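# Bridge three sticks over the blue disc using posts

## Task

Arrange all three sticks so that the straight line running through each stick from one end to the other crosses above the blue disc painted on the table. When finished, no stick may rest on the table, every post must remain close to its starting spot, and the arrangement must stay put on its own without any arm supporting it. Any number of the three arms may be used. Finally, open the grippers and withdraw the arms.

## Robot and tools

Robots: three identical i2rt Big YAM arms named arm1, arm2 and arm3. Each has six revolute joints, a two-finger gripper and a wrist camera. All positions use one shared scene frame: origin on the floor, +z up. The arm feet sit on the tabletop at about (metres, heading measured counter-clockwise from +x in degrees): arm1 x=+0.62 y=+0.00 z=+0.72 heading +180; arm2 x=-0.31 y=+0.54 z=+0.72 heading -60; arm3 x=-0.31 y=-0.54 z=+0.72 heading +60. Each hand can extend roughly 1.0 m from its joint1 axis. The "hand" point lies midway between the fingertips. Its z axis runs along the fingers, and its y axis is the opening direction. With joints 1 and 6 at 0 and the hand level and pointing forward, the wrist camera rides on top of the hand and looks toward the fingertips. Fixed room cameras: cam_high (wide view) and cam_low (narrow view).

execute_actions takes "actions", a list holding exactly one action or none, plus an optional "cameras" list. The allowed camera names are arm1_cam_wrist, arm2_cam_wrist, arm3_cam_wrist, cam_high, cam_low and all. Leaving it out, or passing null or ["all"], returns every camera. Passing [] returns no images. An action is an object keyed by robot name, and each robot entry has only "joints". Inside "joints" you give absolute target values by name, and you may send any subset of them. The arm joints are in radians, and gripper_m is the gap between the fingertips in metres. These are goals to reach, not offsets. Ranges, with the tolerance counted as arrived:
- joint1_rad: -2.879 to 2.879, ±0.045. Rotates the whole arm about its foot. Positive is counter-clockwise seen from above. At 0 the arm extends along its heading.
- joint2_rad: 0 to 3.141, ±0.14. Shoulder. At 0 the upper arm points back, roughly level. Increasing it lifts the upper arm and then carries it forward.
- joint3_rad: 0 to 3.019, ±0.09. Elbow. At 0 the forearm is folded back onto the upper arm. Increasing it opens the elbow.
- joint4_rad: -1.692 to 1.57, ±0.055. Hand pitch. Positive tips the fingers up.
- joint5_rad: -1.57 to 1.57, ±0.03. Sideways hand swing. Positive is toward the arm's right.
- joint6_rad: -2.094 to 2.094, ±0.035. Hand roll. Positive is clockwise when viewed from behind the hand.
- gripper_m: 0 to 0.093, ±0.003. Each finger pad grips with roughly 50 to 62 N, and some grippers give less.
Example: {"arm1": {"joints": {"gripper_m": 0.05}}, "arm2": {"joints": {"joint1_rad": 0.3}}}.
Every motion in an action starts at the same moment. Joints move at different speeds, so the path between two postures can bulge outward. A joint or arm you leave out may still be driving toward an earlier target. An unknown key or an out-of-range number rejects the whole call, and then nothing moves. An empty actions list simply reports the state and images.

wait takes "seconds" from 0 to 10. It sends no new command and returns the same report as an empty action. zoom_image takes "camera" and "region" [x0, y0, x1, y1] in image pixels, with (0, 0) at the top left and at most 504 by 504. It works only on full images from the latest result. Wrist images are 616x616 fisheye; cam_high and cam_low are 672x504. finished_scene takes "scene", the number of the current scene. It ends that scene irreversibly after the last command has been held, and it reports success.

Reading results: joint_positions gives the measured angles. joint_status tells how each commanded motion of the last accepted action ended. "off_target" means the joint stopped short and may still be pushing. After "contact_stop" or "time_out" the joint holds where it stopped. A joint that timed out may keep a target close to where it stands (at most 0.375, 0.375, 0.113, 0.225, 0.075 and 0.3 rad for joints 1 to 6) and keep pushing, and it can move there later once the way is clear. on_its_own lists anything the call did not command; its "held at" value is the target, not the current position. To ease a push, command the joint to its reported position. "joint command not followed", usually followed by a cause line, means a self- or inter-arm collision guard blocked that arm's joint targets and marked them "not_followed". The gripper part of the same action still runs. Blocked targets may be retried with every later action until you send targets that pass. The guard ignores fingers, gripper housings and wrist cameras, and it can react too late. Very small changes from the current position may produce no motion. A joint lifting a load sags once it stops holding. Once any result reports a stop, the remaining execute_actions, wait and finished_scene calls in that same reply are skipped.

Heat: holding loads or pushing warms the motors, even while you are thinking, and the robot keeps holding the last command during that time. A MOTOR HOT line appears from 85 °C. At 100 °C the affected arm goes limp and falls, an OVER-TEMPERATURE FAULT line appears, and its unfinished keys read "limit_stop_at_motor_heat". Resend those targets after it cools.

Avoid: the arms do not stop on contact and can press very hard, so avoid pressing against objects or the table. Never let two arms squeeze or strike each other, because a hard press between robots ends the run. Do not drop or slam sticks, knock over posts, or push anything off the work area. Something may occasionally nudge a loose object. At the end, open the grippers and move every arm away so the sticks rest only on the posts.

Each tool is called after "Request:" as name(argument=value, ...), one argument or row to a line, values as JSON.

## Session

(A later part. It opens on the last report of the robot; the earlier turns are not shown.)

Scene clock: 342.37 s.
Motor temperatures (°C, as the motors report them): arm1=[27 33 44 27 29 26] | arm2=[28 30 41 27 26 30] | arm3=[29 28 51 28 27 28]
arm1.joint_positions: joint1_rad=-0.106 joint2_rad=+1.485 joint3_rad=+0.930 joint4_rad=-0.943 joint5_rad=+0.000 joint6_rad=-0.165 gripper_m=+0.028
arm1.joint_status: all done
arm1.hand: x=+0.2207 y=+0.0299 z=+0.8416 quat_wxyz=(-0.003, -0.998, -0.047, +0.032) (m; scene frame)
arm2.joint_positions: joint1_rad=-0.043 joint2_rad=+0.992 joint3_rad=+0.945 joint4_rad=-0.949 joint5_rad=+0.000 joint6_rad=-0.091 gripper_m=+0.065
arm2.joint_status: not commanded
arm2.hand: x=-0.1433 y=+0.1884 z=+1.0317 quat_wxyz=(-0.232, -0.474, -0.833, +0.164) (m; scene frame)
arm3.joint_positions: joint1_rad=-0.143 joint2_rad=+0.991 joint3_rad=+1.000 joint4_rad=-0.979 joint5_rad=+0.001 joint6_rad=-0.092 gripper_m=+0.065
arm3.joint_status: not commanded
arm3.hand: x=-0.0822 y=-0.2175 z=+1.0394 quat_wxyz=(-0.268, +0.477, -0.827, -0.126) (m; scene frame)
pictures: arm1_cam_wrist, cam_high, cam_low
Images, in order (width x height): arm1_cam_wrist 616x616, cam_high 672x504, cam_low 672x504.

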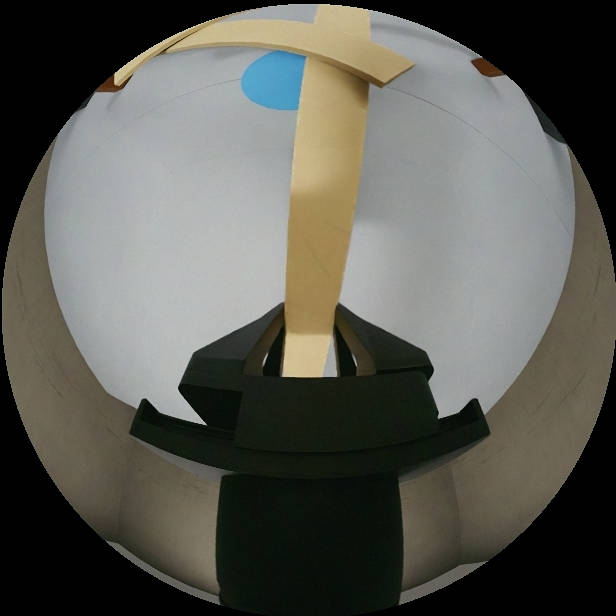

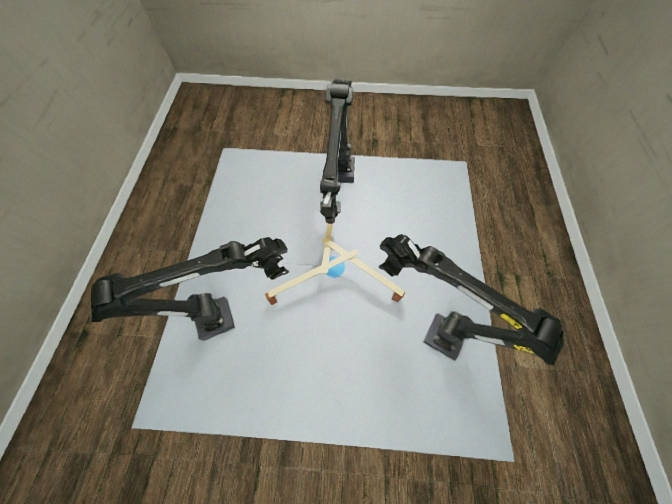

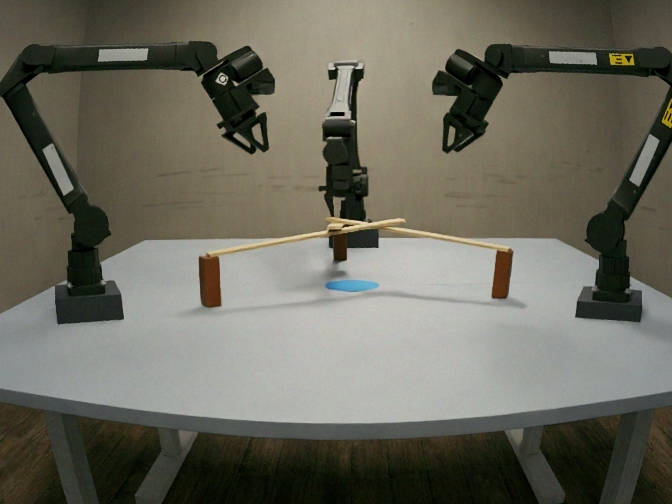

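Request:
execute_actions(
  actions=[
    {"arm1":{"joints":{"gripper_m":0.06}}},
  ],
  cameras=[],
)

Request:
execute_actions(
  actions=[
    {"arm1":{"joints":{"joint2_rad":1.0,"joint6_rad":-0.1}}},
  ],
)

Scene clock: 359.63 s.
Motor temperatures (°C, as the motors report them): arm1=[27 33 44 27 29 26] | arm2=[28 30 42 27 26 30] | arm3=[29 28 51 28 27 28]
arm1.joint_positions: joint1_rad=-0.106 joint2_rad=+1.485 joint3_rad=+0.930 joint4_rad=-0.943 joint5_rad=+0.000 joint6_rad=-0.172 gripper_m=+0.060
arm1.joint_status: all done
arm1.hand: x=+0.2207 y=+0.0299 z=+0.8416 quat_wxyz=(-0.002, -0.998, -0.050, +0.032) (m; scene frame)
arm2.joint_positions: joint1_rad=-0.043 joint2_rad=+0.992 joint3_rad=+0.945 joint4_rad=-0.949 joint5_rad=+0.000 joint6_rad=-0.091 gripper_m=+0.065
arm2.joint_status: not commanded
arm2.hand: x=-0.1433 y=+0.1884 z=+1.0317 quat_wxyz=(-0.232, -0.474, -0.833, +0.164) (m; scene frame)
arm3.joint_positions: joint1_rad=-0.143 joint2_rad=+0.991 joint3_rad=+1.000 joint4_rad=-0.979 joint5_rad=+0.001 joint6_rad=-0.092 gripper_m=+0.065
arm3.joint_status: not commanded
arm3.hand: x=-0.0822 y=-0.2175 z=+1.0394 quat_wxyz=(-0.268, +0.477, -0.827, -0.126) (m; scene frame)
pictures: none
No camera images: the call's "cameras" was empty. Leave "cameras" out to get every camera's image.

Scene clock: 360.93 s.
Motor temperatures (°C, as the motors report them): arm1=[27 33 45 27 29 26] | arm2=[28 30 42 27 26 30] | arm3=[29 28 51 28 27 28]
arm1.joint_positions: joint1_rad=-0.106 joint2_rad=+0.986 joint3_rad=+0.930 joint4_rad=-0.943 joint5_rad=+0.000 joint6_rad=-0.108 gripper_m=+0.060
arm1.joint_status: all done
arm1.hand: x=+0.2349 y=+0.0313 z=+1.0304 quat_wxyz=(+0.019, -0.960, -0.016, +0.277) (m; scene frame)
arm2.joint_positions: joint1_rad=-0.043 joint2_rad=+0.992 joint3_rad=+0.945 joint4_rad=-0.949 joint5_rad=+0.000 joint6_rad=-0.091 gripper_m=+0.065
arm2.joint_status: not commanded
arm2.hand: x=-0.1433 y=+0.1884 z=+1.0317 quat_wxyz=(-0.232, -0.474, -0.833, +0.164) (m; scene frame)
arm3.joint_positions: joint1_rad=-0.143 joint2_rad=+0.991 joint3_rad=+1.000 joint4_rad=-0.979 joint5_rad=+0.001 joint6_rad=-0.092 gripper_m=+0.065
arm3.joint_status: not commanded
arm3.hand: x=-0.0822 y=-0.2175 z=+1.0394 quat_wxyz=(-0.268, +0.477, -0.827, -0.126) (m; scene frame)
pictures: arm1_cam_wrist, arm2_cam_wrist, arm3_cam_wrist, cam_high, cam_low
Images, in order (width x height): arm1_cam_wrist 616x616, arm2_cam_wrist 616x616, arm3_cam_wrist 616x616, cam_high 672x504, cam_low 672x504.

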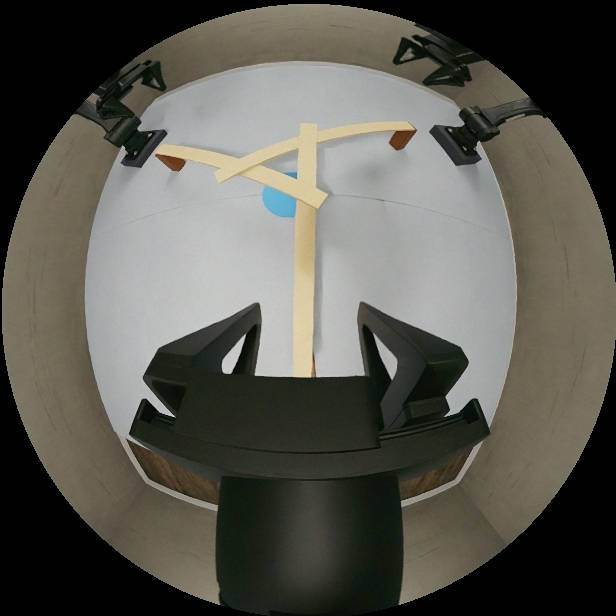

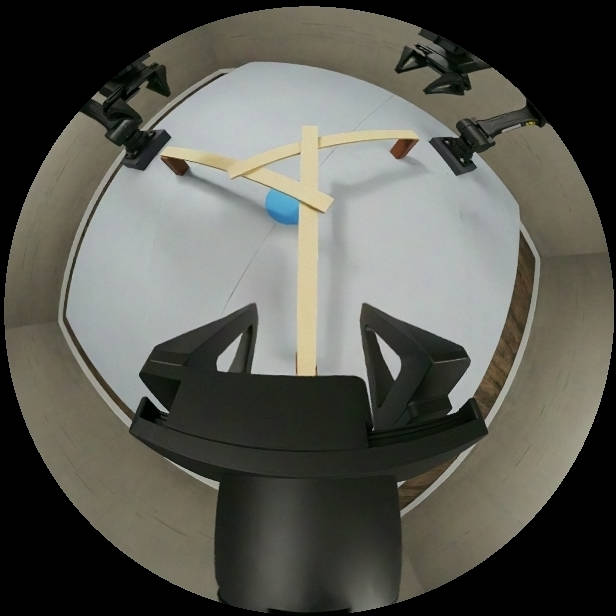

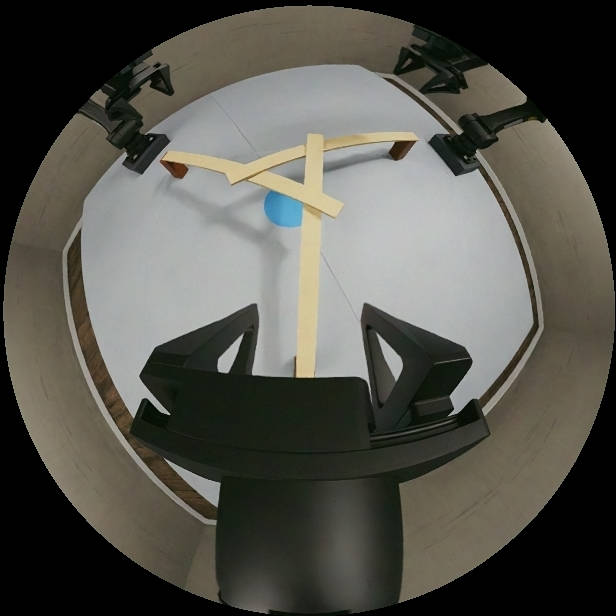

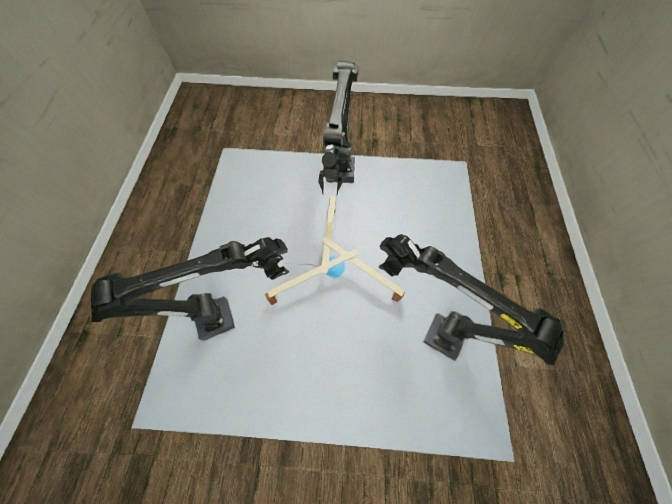

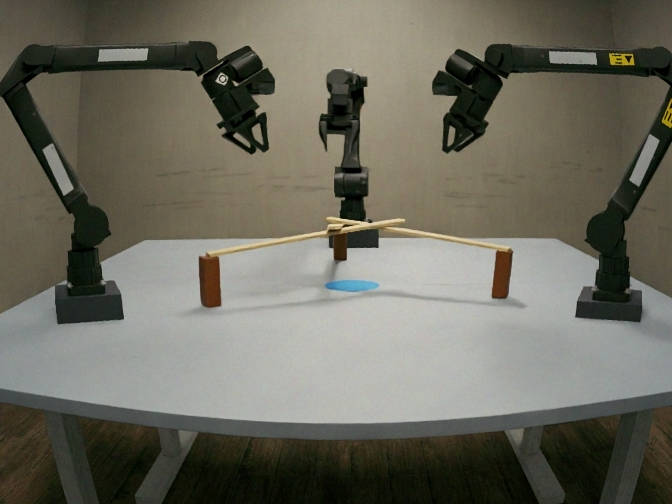

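Request:
zoom_image(
  camera="arm3_cam_wrist",
  region=[240, 120, 366, 246],
)

Request:
zoom_image(
  camera="cam_low",
  region=[440, 210, 560, 330],
)

Request:
zoom_image(
  camera="cam_low",
  region=[160, 210, 280, 330],
)

Request:
zoom_image(
  camera="arm2_cam_wrist",
  region=[240, 120, 366, 246],
)

Request:
zoom_image(
  camera="arm1_cam_wrist",
  region=[240, 110, 366, 236],
)

Region (240, 120, 366, 246) of arm3_cam_wrist's 616x616 image, scaled by 4.000, with more detail than that image has.

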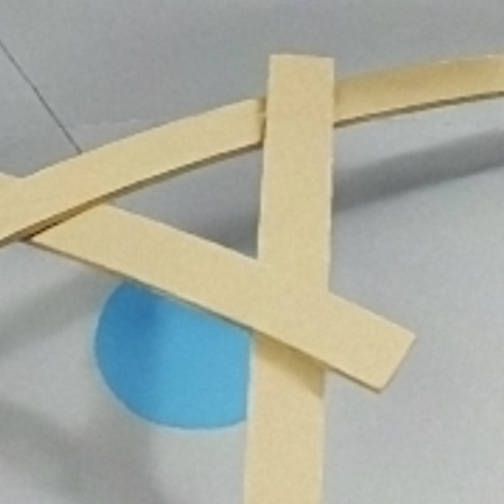

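Region (440, 210, 560, 330) of cam_low's 672x504 image, scaled by 4.200, with more detail than that image has.

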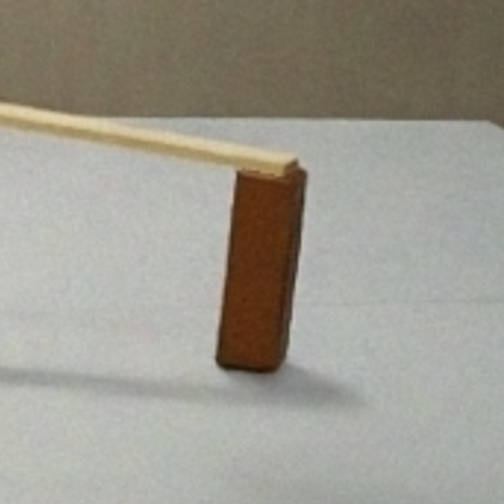

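Region (160, 210, 280, 330) of cam_low's 672x504 image, scaled by 4.200, with more detail than that image has.

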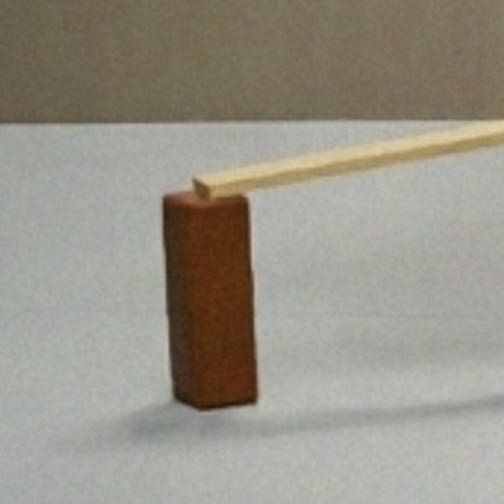

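Region (240, 120, 366, 246) of arm2_cam_wrist's 616x616 image, scaled by 4.000, with more detail than that image has.

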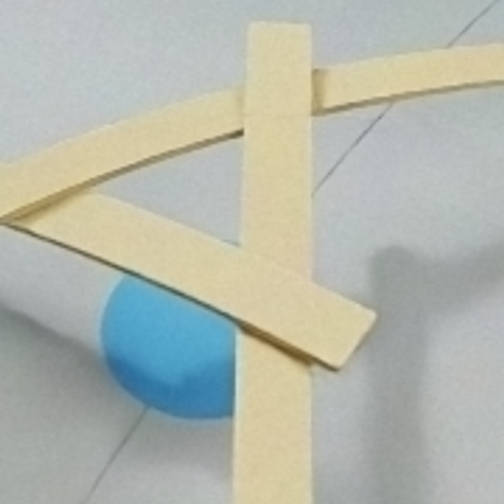

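Region (240, 110, 366, 236) of arm1_cam_wrist's 616x616 image, scaled by 4.000, with more detail than that image has.

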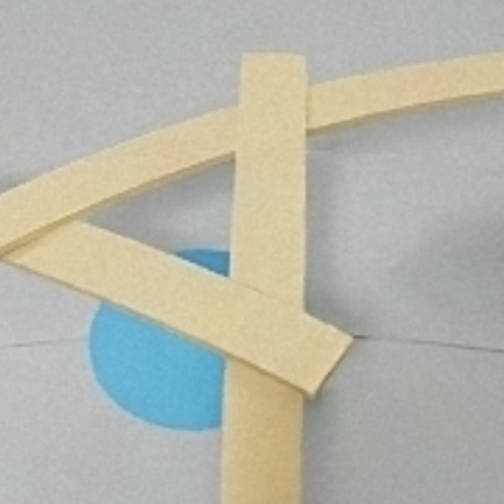

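Request:
execute_actions(
  actions=[
    {"arm3":{"joints":{"joint2_rad":1.495,"gripper_m":0.05}}},
  ],
  cameras=["arm3_cam_wrist","cam_low"],
)

Scene clock: 397.97 s.
Motor temperatures (°C, as the motors report them): arm1=[27 32 47 27 29 26] | arm2=[28 30 42 27 26 30] | arm3=[29 28 52 28 27 28]
arm1.joint_positions: joint1_rad=-0.106 joint2_rad=+0.986 joint3_rad=+0.930 joint4_rad=-0.943 joint5_rad=+0.000 joint6_rad=-0.108 gripper_m=+0.060
arm1.joint_status: not commanded
arm1.hand: x=+0.2349 y=+0.0313 z=+1.0304 quat_wxyz=(+0.019, -0.960, -0.016, +0.277) (m; scene frame)
arm2.joint_positions: joint1_rad=-0.043 joint2_rad=+0.992 joint3_rad=+0.945 joint4_rad=-0.949 joint5_rad=+0.000 joint6_rad=-0.091 gripper_m=+0.065
arm2.joint_status: not commanded
arm2.hand: x=-0.1433 y=+0.1884 z=+1.0317 quat_wxyz=(-0.232, -0.474, -0.833, +0.164) (m; scene frame)
arm3.joint_positions: joint1_rad=-0.143 joint2_rad=+1.511 joint3_rad=+1.000 joint4_rad=-0.979 joint5_rad=+0.001 joint6_rad=-0.092 gripper_m=+0.050
arm3.joint_status: all done
arm3.hand: x=-0.0667 y=-0.1942 z=+0.8349 quat_wxyz=(-0.036, +0.500, -0.865, -0.019) (m; scene frame)
pictures: arm3_cam_wrist, cam_low
Images, in order (width x height): arm3_cam_wrist 616x616, cam_low 672x504.

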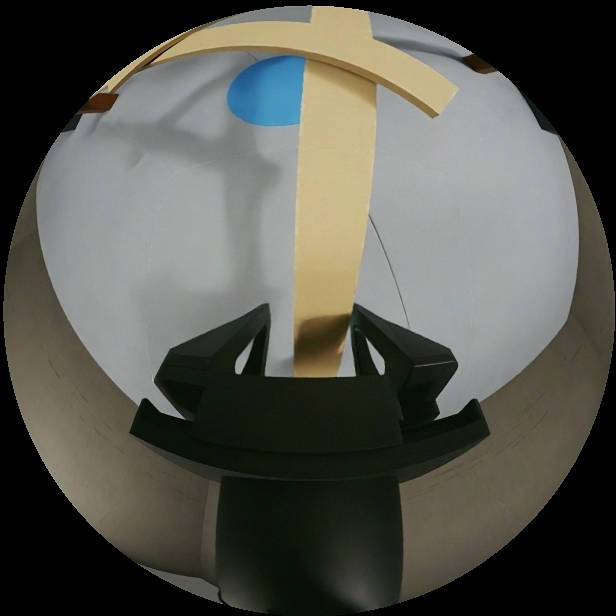

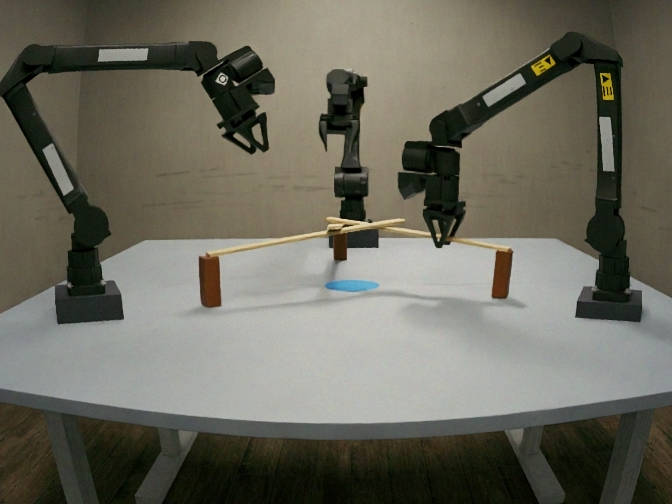

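Request:
execute_actions(
  actions=[
    {"arm3":{"joints":{"gripper_m":0.022}}},
  ],
  cameras=["arm3_cam_wrist","cam_low"],
)

Scene clock: 407.90 s.
Motor temperatures (°C, as the motors report them): arm1=[27 32 47 27 29 26] | arm2=[28 30 42 27 26 30] | arm3=[29 29 51 28 27 28]
arm1.joint_positions: joint1_rad=-0.106 joint2_rad=+0.986 joint3_rad=+0.930 joint4_rad=-0.943 joint5_rad=+0.000 joint6_rad=-0.108 gripper_m=+0.060
arm1.joint_status: not commanded
arm1.hand: x=+0.2349 y=+0.0313 z=+1.0304 quat_wxyz=(+0.019, -0.960, -0.016, +0.277) (m; scene frame)
arm2.joint_positions: joint1_rad=-0.043 joint2_rad=+0.992 joint3_rad=+0.945 joint4_rad=-0.949 joint5_rad=+0.000 joint6_rad=-0.091 gripper_m=+0.065
arm2.joint_status: not commanded
arm2.hand: x=-0.1433 y=+0.1884 z=+1.0317 quat_wxyz=(-0.232, -0.474, -0.833, +0.164) (m; scene frame)
arm3.joint_positions: joint1_rad=-0.144 joint2_rad=+1.510 joint3_rad=+1.000 joint4_rad=-0.980 joint5_rad=+0.001 joint6_rad=-0.086 gripper_m=+0.028
arm3.joint_status: gripper_m off_target (ended at +0.028, target +0.022)
arm3.hand: x=-0.0664 y=-0.1946 z=+0.8350 quat_wxyz=(-0.036, +0.497, -0.867, -0.019) (m; scene frame)
pictures: arm3_cam_wrist, cam_low
Images, in order (width x height): arm3_cam_wrist 616x616, cam_low 672x504.

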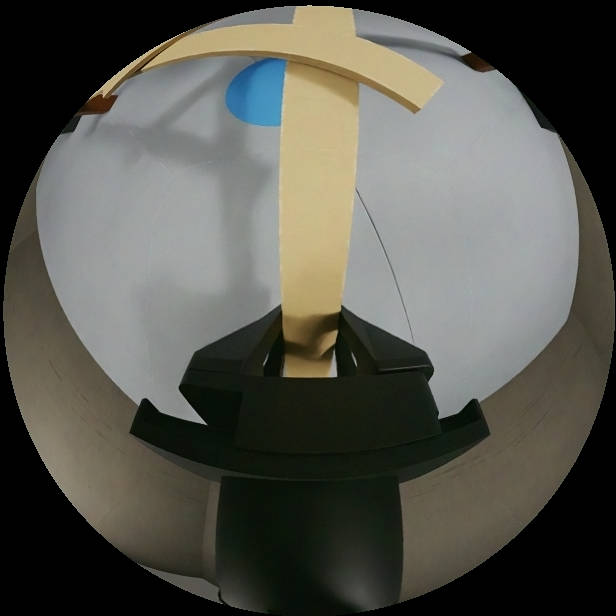

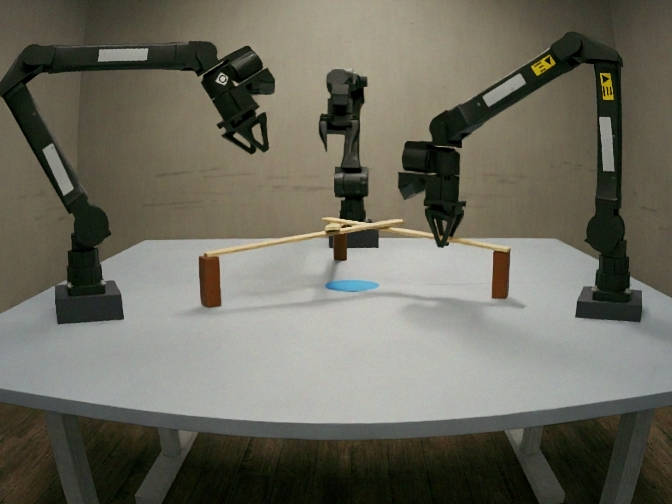

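Request:
execute_actions(
  actions=[
    {"arm3":{"joints":{"gripper_m":0.055}}},
  ],
  cameras=[],
)

Request:
execute_actions(
  actions=[
    {"arm3":{"joints":{"joint2_rad":1.0}}},
  ],
)

Request:
zoom_image(
  camera="arm3_cam_wrist",
  region=[240, 120, 366, 246],
)

Request:
zoom_image(
  camera="arm2_cam_wrist",
  region=[240, 120, 366, 246],
)

Request:
zoom_image(
  camera="arm1_cam_wrist",
  region=[240, 110, 366, 236],
)

Request:
zoom_image(
  camera="cam_low",
  region=[180, 190, 540, 320],
)

Scene clock: 421.50 s.
Motor temperatures (°C, as the motors report them): arm1=[27 32 48 27 29 26] | arm2=[28 30 42 27 26 30] | arm3=[29 29 50 28 27 28]
arm1.joint_positions: joint1_rad=-0.106 joint2_rad=+0.986 joint3_rad=+0.930 joint4_rad=-0.943 joint5_rad=+0.000 joint6_rad=-0.108 gripper_m=+0.060
arm1.joint_status: not commanded
arm1.hand: x=+0.2349 y=+0.0313 z=+1.0304 quat_wxyz=(+0.019, -0.960, -0.016, +0.277) (m; scene frame)
arm2.joint_positions: joint1_rad=-0.043 joint2_rad=+0.992 joint3_rad=+0.945 joint4_rad=-0.949 joint5_rad=+0.000 joint6_rad=-0.091 gripper_m=+0.065
arm2.joint_status: not commanded
arm2.hand: x=-0.1433 y=+0.1884 z=+1.0317 quat_wxyz=(-0.232, -0.474, -0.833, +0.164) (m; scene frame)
arm3.joint_positions: joint1_rad=-0.144 joint2_rad=+1.510 joint3_rad=+1.000 joint4_rad=-0.980 joint5_rad=+0.001 joint6_rad=-0.086 gripper_m=+0.055
arm3.joint_status: all done
arm3.hand: x=-0.0664 y=-0.1946 z=+0.8350 quat_wxyz=(-0.036, +0.497, -0.867, -0.019) (m; scene frame)
pictures: none
No camera images: the call's "cameras" was empty. Leave "cameras" out to get every camera's image.

Scene clock: 422.83 s.
Motor temperatures (°C, as the motors report them): arm1=[27 32 48 27 29 26] | arm2=[28 30 42 27 26 30] | arm3=[29 29 50 28 27 28]
arm1.joint_positions: joint1_rad=-0.106 joint2_rad=+0.986 joint3_rad=+0.930 joint4_rad=-0.943 joint5_rad=+0.000 joint6_rad=-0.108 gripper_m=+0.060
arm1.joint_status: not commanded
arm1.hand: x=+0.2349 y=+0.0313 z=+1.0304 quat_wxyz=(+0.019, -0.960, -0.016, +0.277) (m; scene frame)
arm2.joint_positions: joint1_rad=-0.043 joint2_rad=+0.992 joint3_rad=+0.945 joint4_rad=-0.949 joint5_rad=+0.000 joint6_rad=-0.091 gripper_m=+0.065
arm2.joint_status: not commanded
arm2.hand: x=-0.1433 y=+0.1884 z=+1.0317 quat_wxyz=(-0.232, -0.474, -0.833, +0.164) (m; scene frame)
arm3.joint_positions: joint1_rad=-0.144 joint2_rad=+0.990 joint3_rad=+1.000 joint4_rad=-0.980 joint5_rad=+0.001 joint6_rad=-0.086 gripper_m=+0.055
arm3.joint_status: all done
arm3.hand: x=-0.0820 y=-0.2180 z=+1.0395 quat_wxyz=(-0.268, +0.474, -0.829, -0.126) (m; scene frame)
pictures: arm1_cam_wrist, arm2_cam_wrist, arm3_cam_wrist, cam_high, cam_low
Images, in order (width x height): arm1_cam_wrist 616x616, arm2_cam_wrist 616x616, arm3_cam_wrist 616x616, cam_high 672x504, cam_low 672x504.

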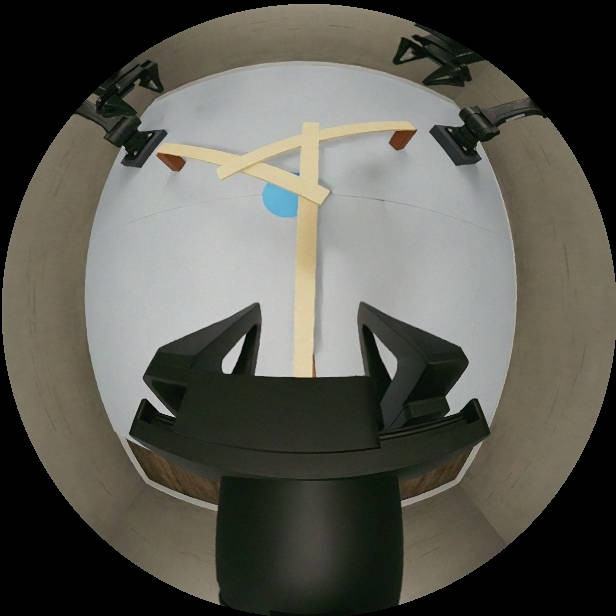

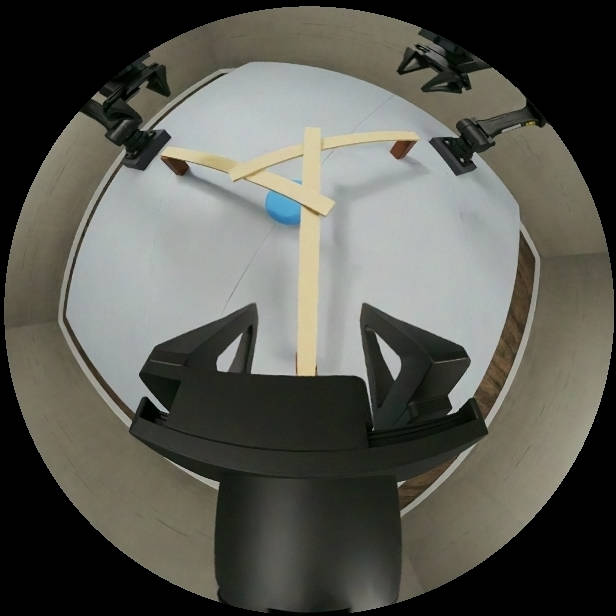

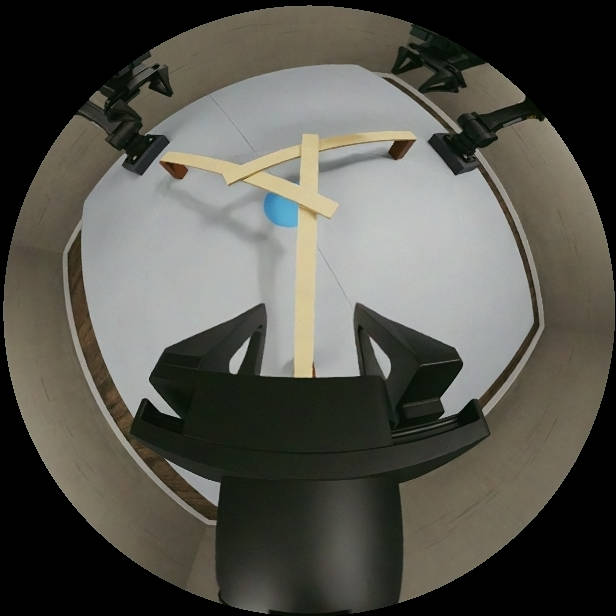

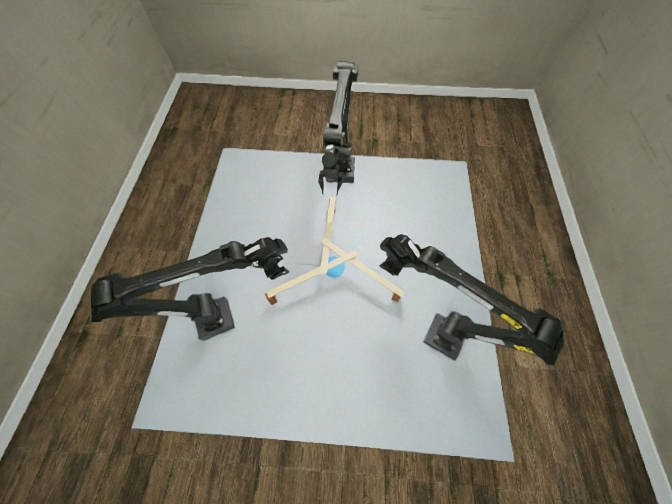

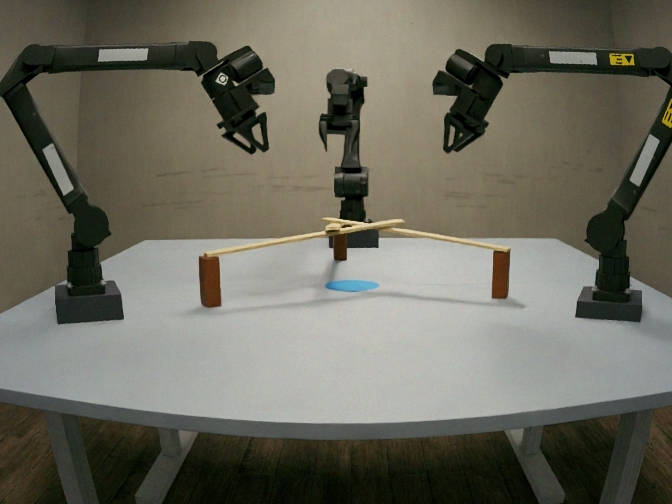

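Region (240, 120, 366, 246) of arm3_cam_wrist's 616x616 image, scaled by 4.000, with more detail than that image has.

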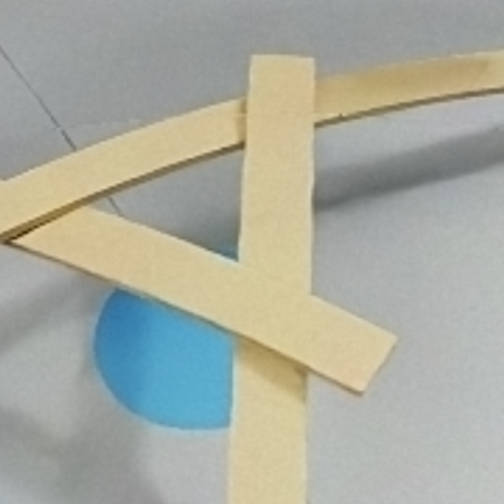

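Region (240, 120, 366, 246) of arm2_cam_wrist's 616x616 image, scaled by 4.000, with more detail than that image has.

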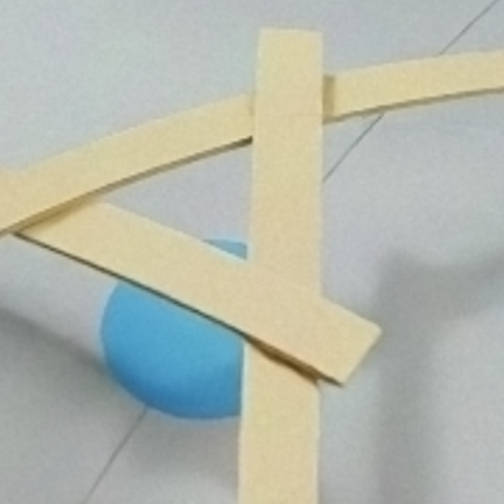

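Region (240, 110, 366, 236) of arm1_cam_wrist's 616x616 image, scaled by 4.000, with more detail than that image has.

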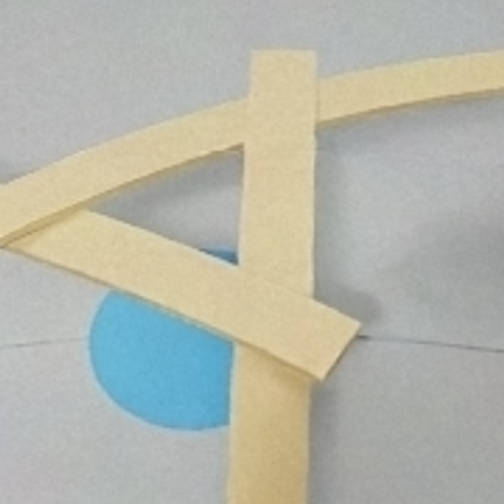

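Region (180, 190, 540, 320) of cam_low's 672x504 image, scaled by 1.400, with more detail than that image has; it fills the top 182 rows of this view, and the rest is white.

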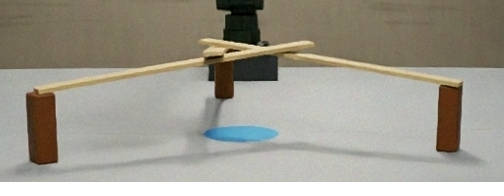

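Request:
finished_scene(
  scene=2,
)

The scene is finished: the task was done.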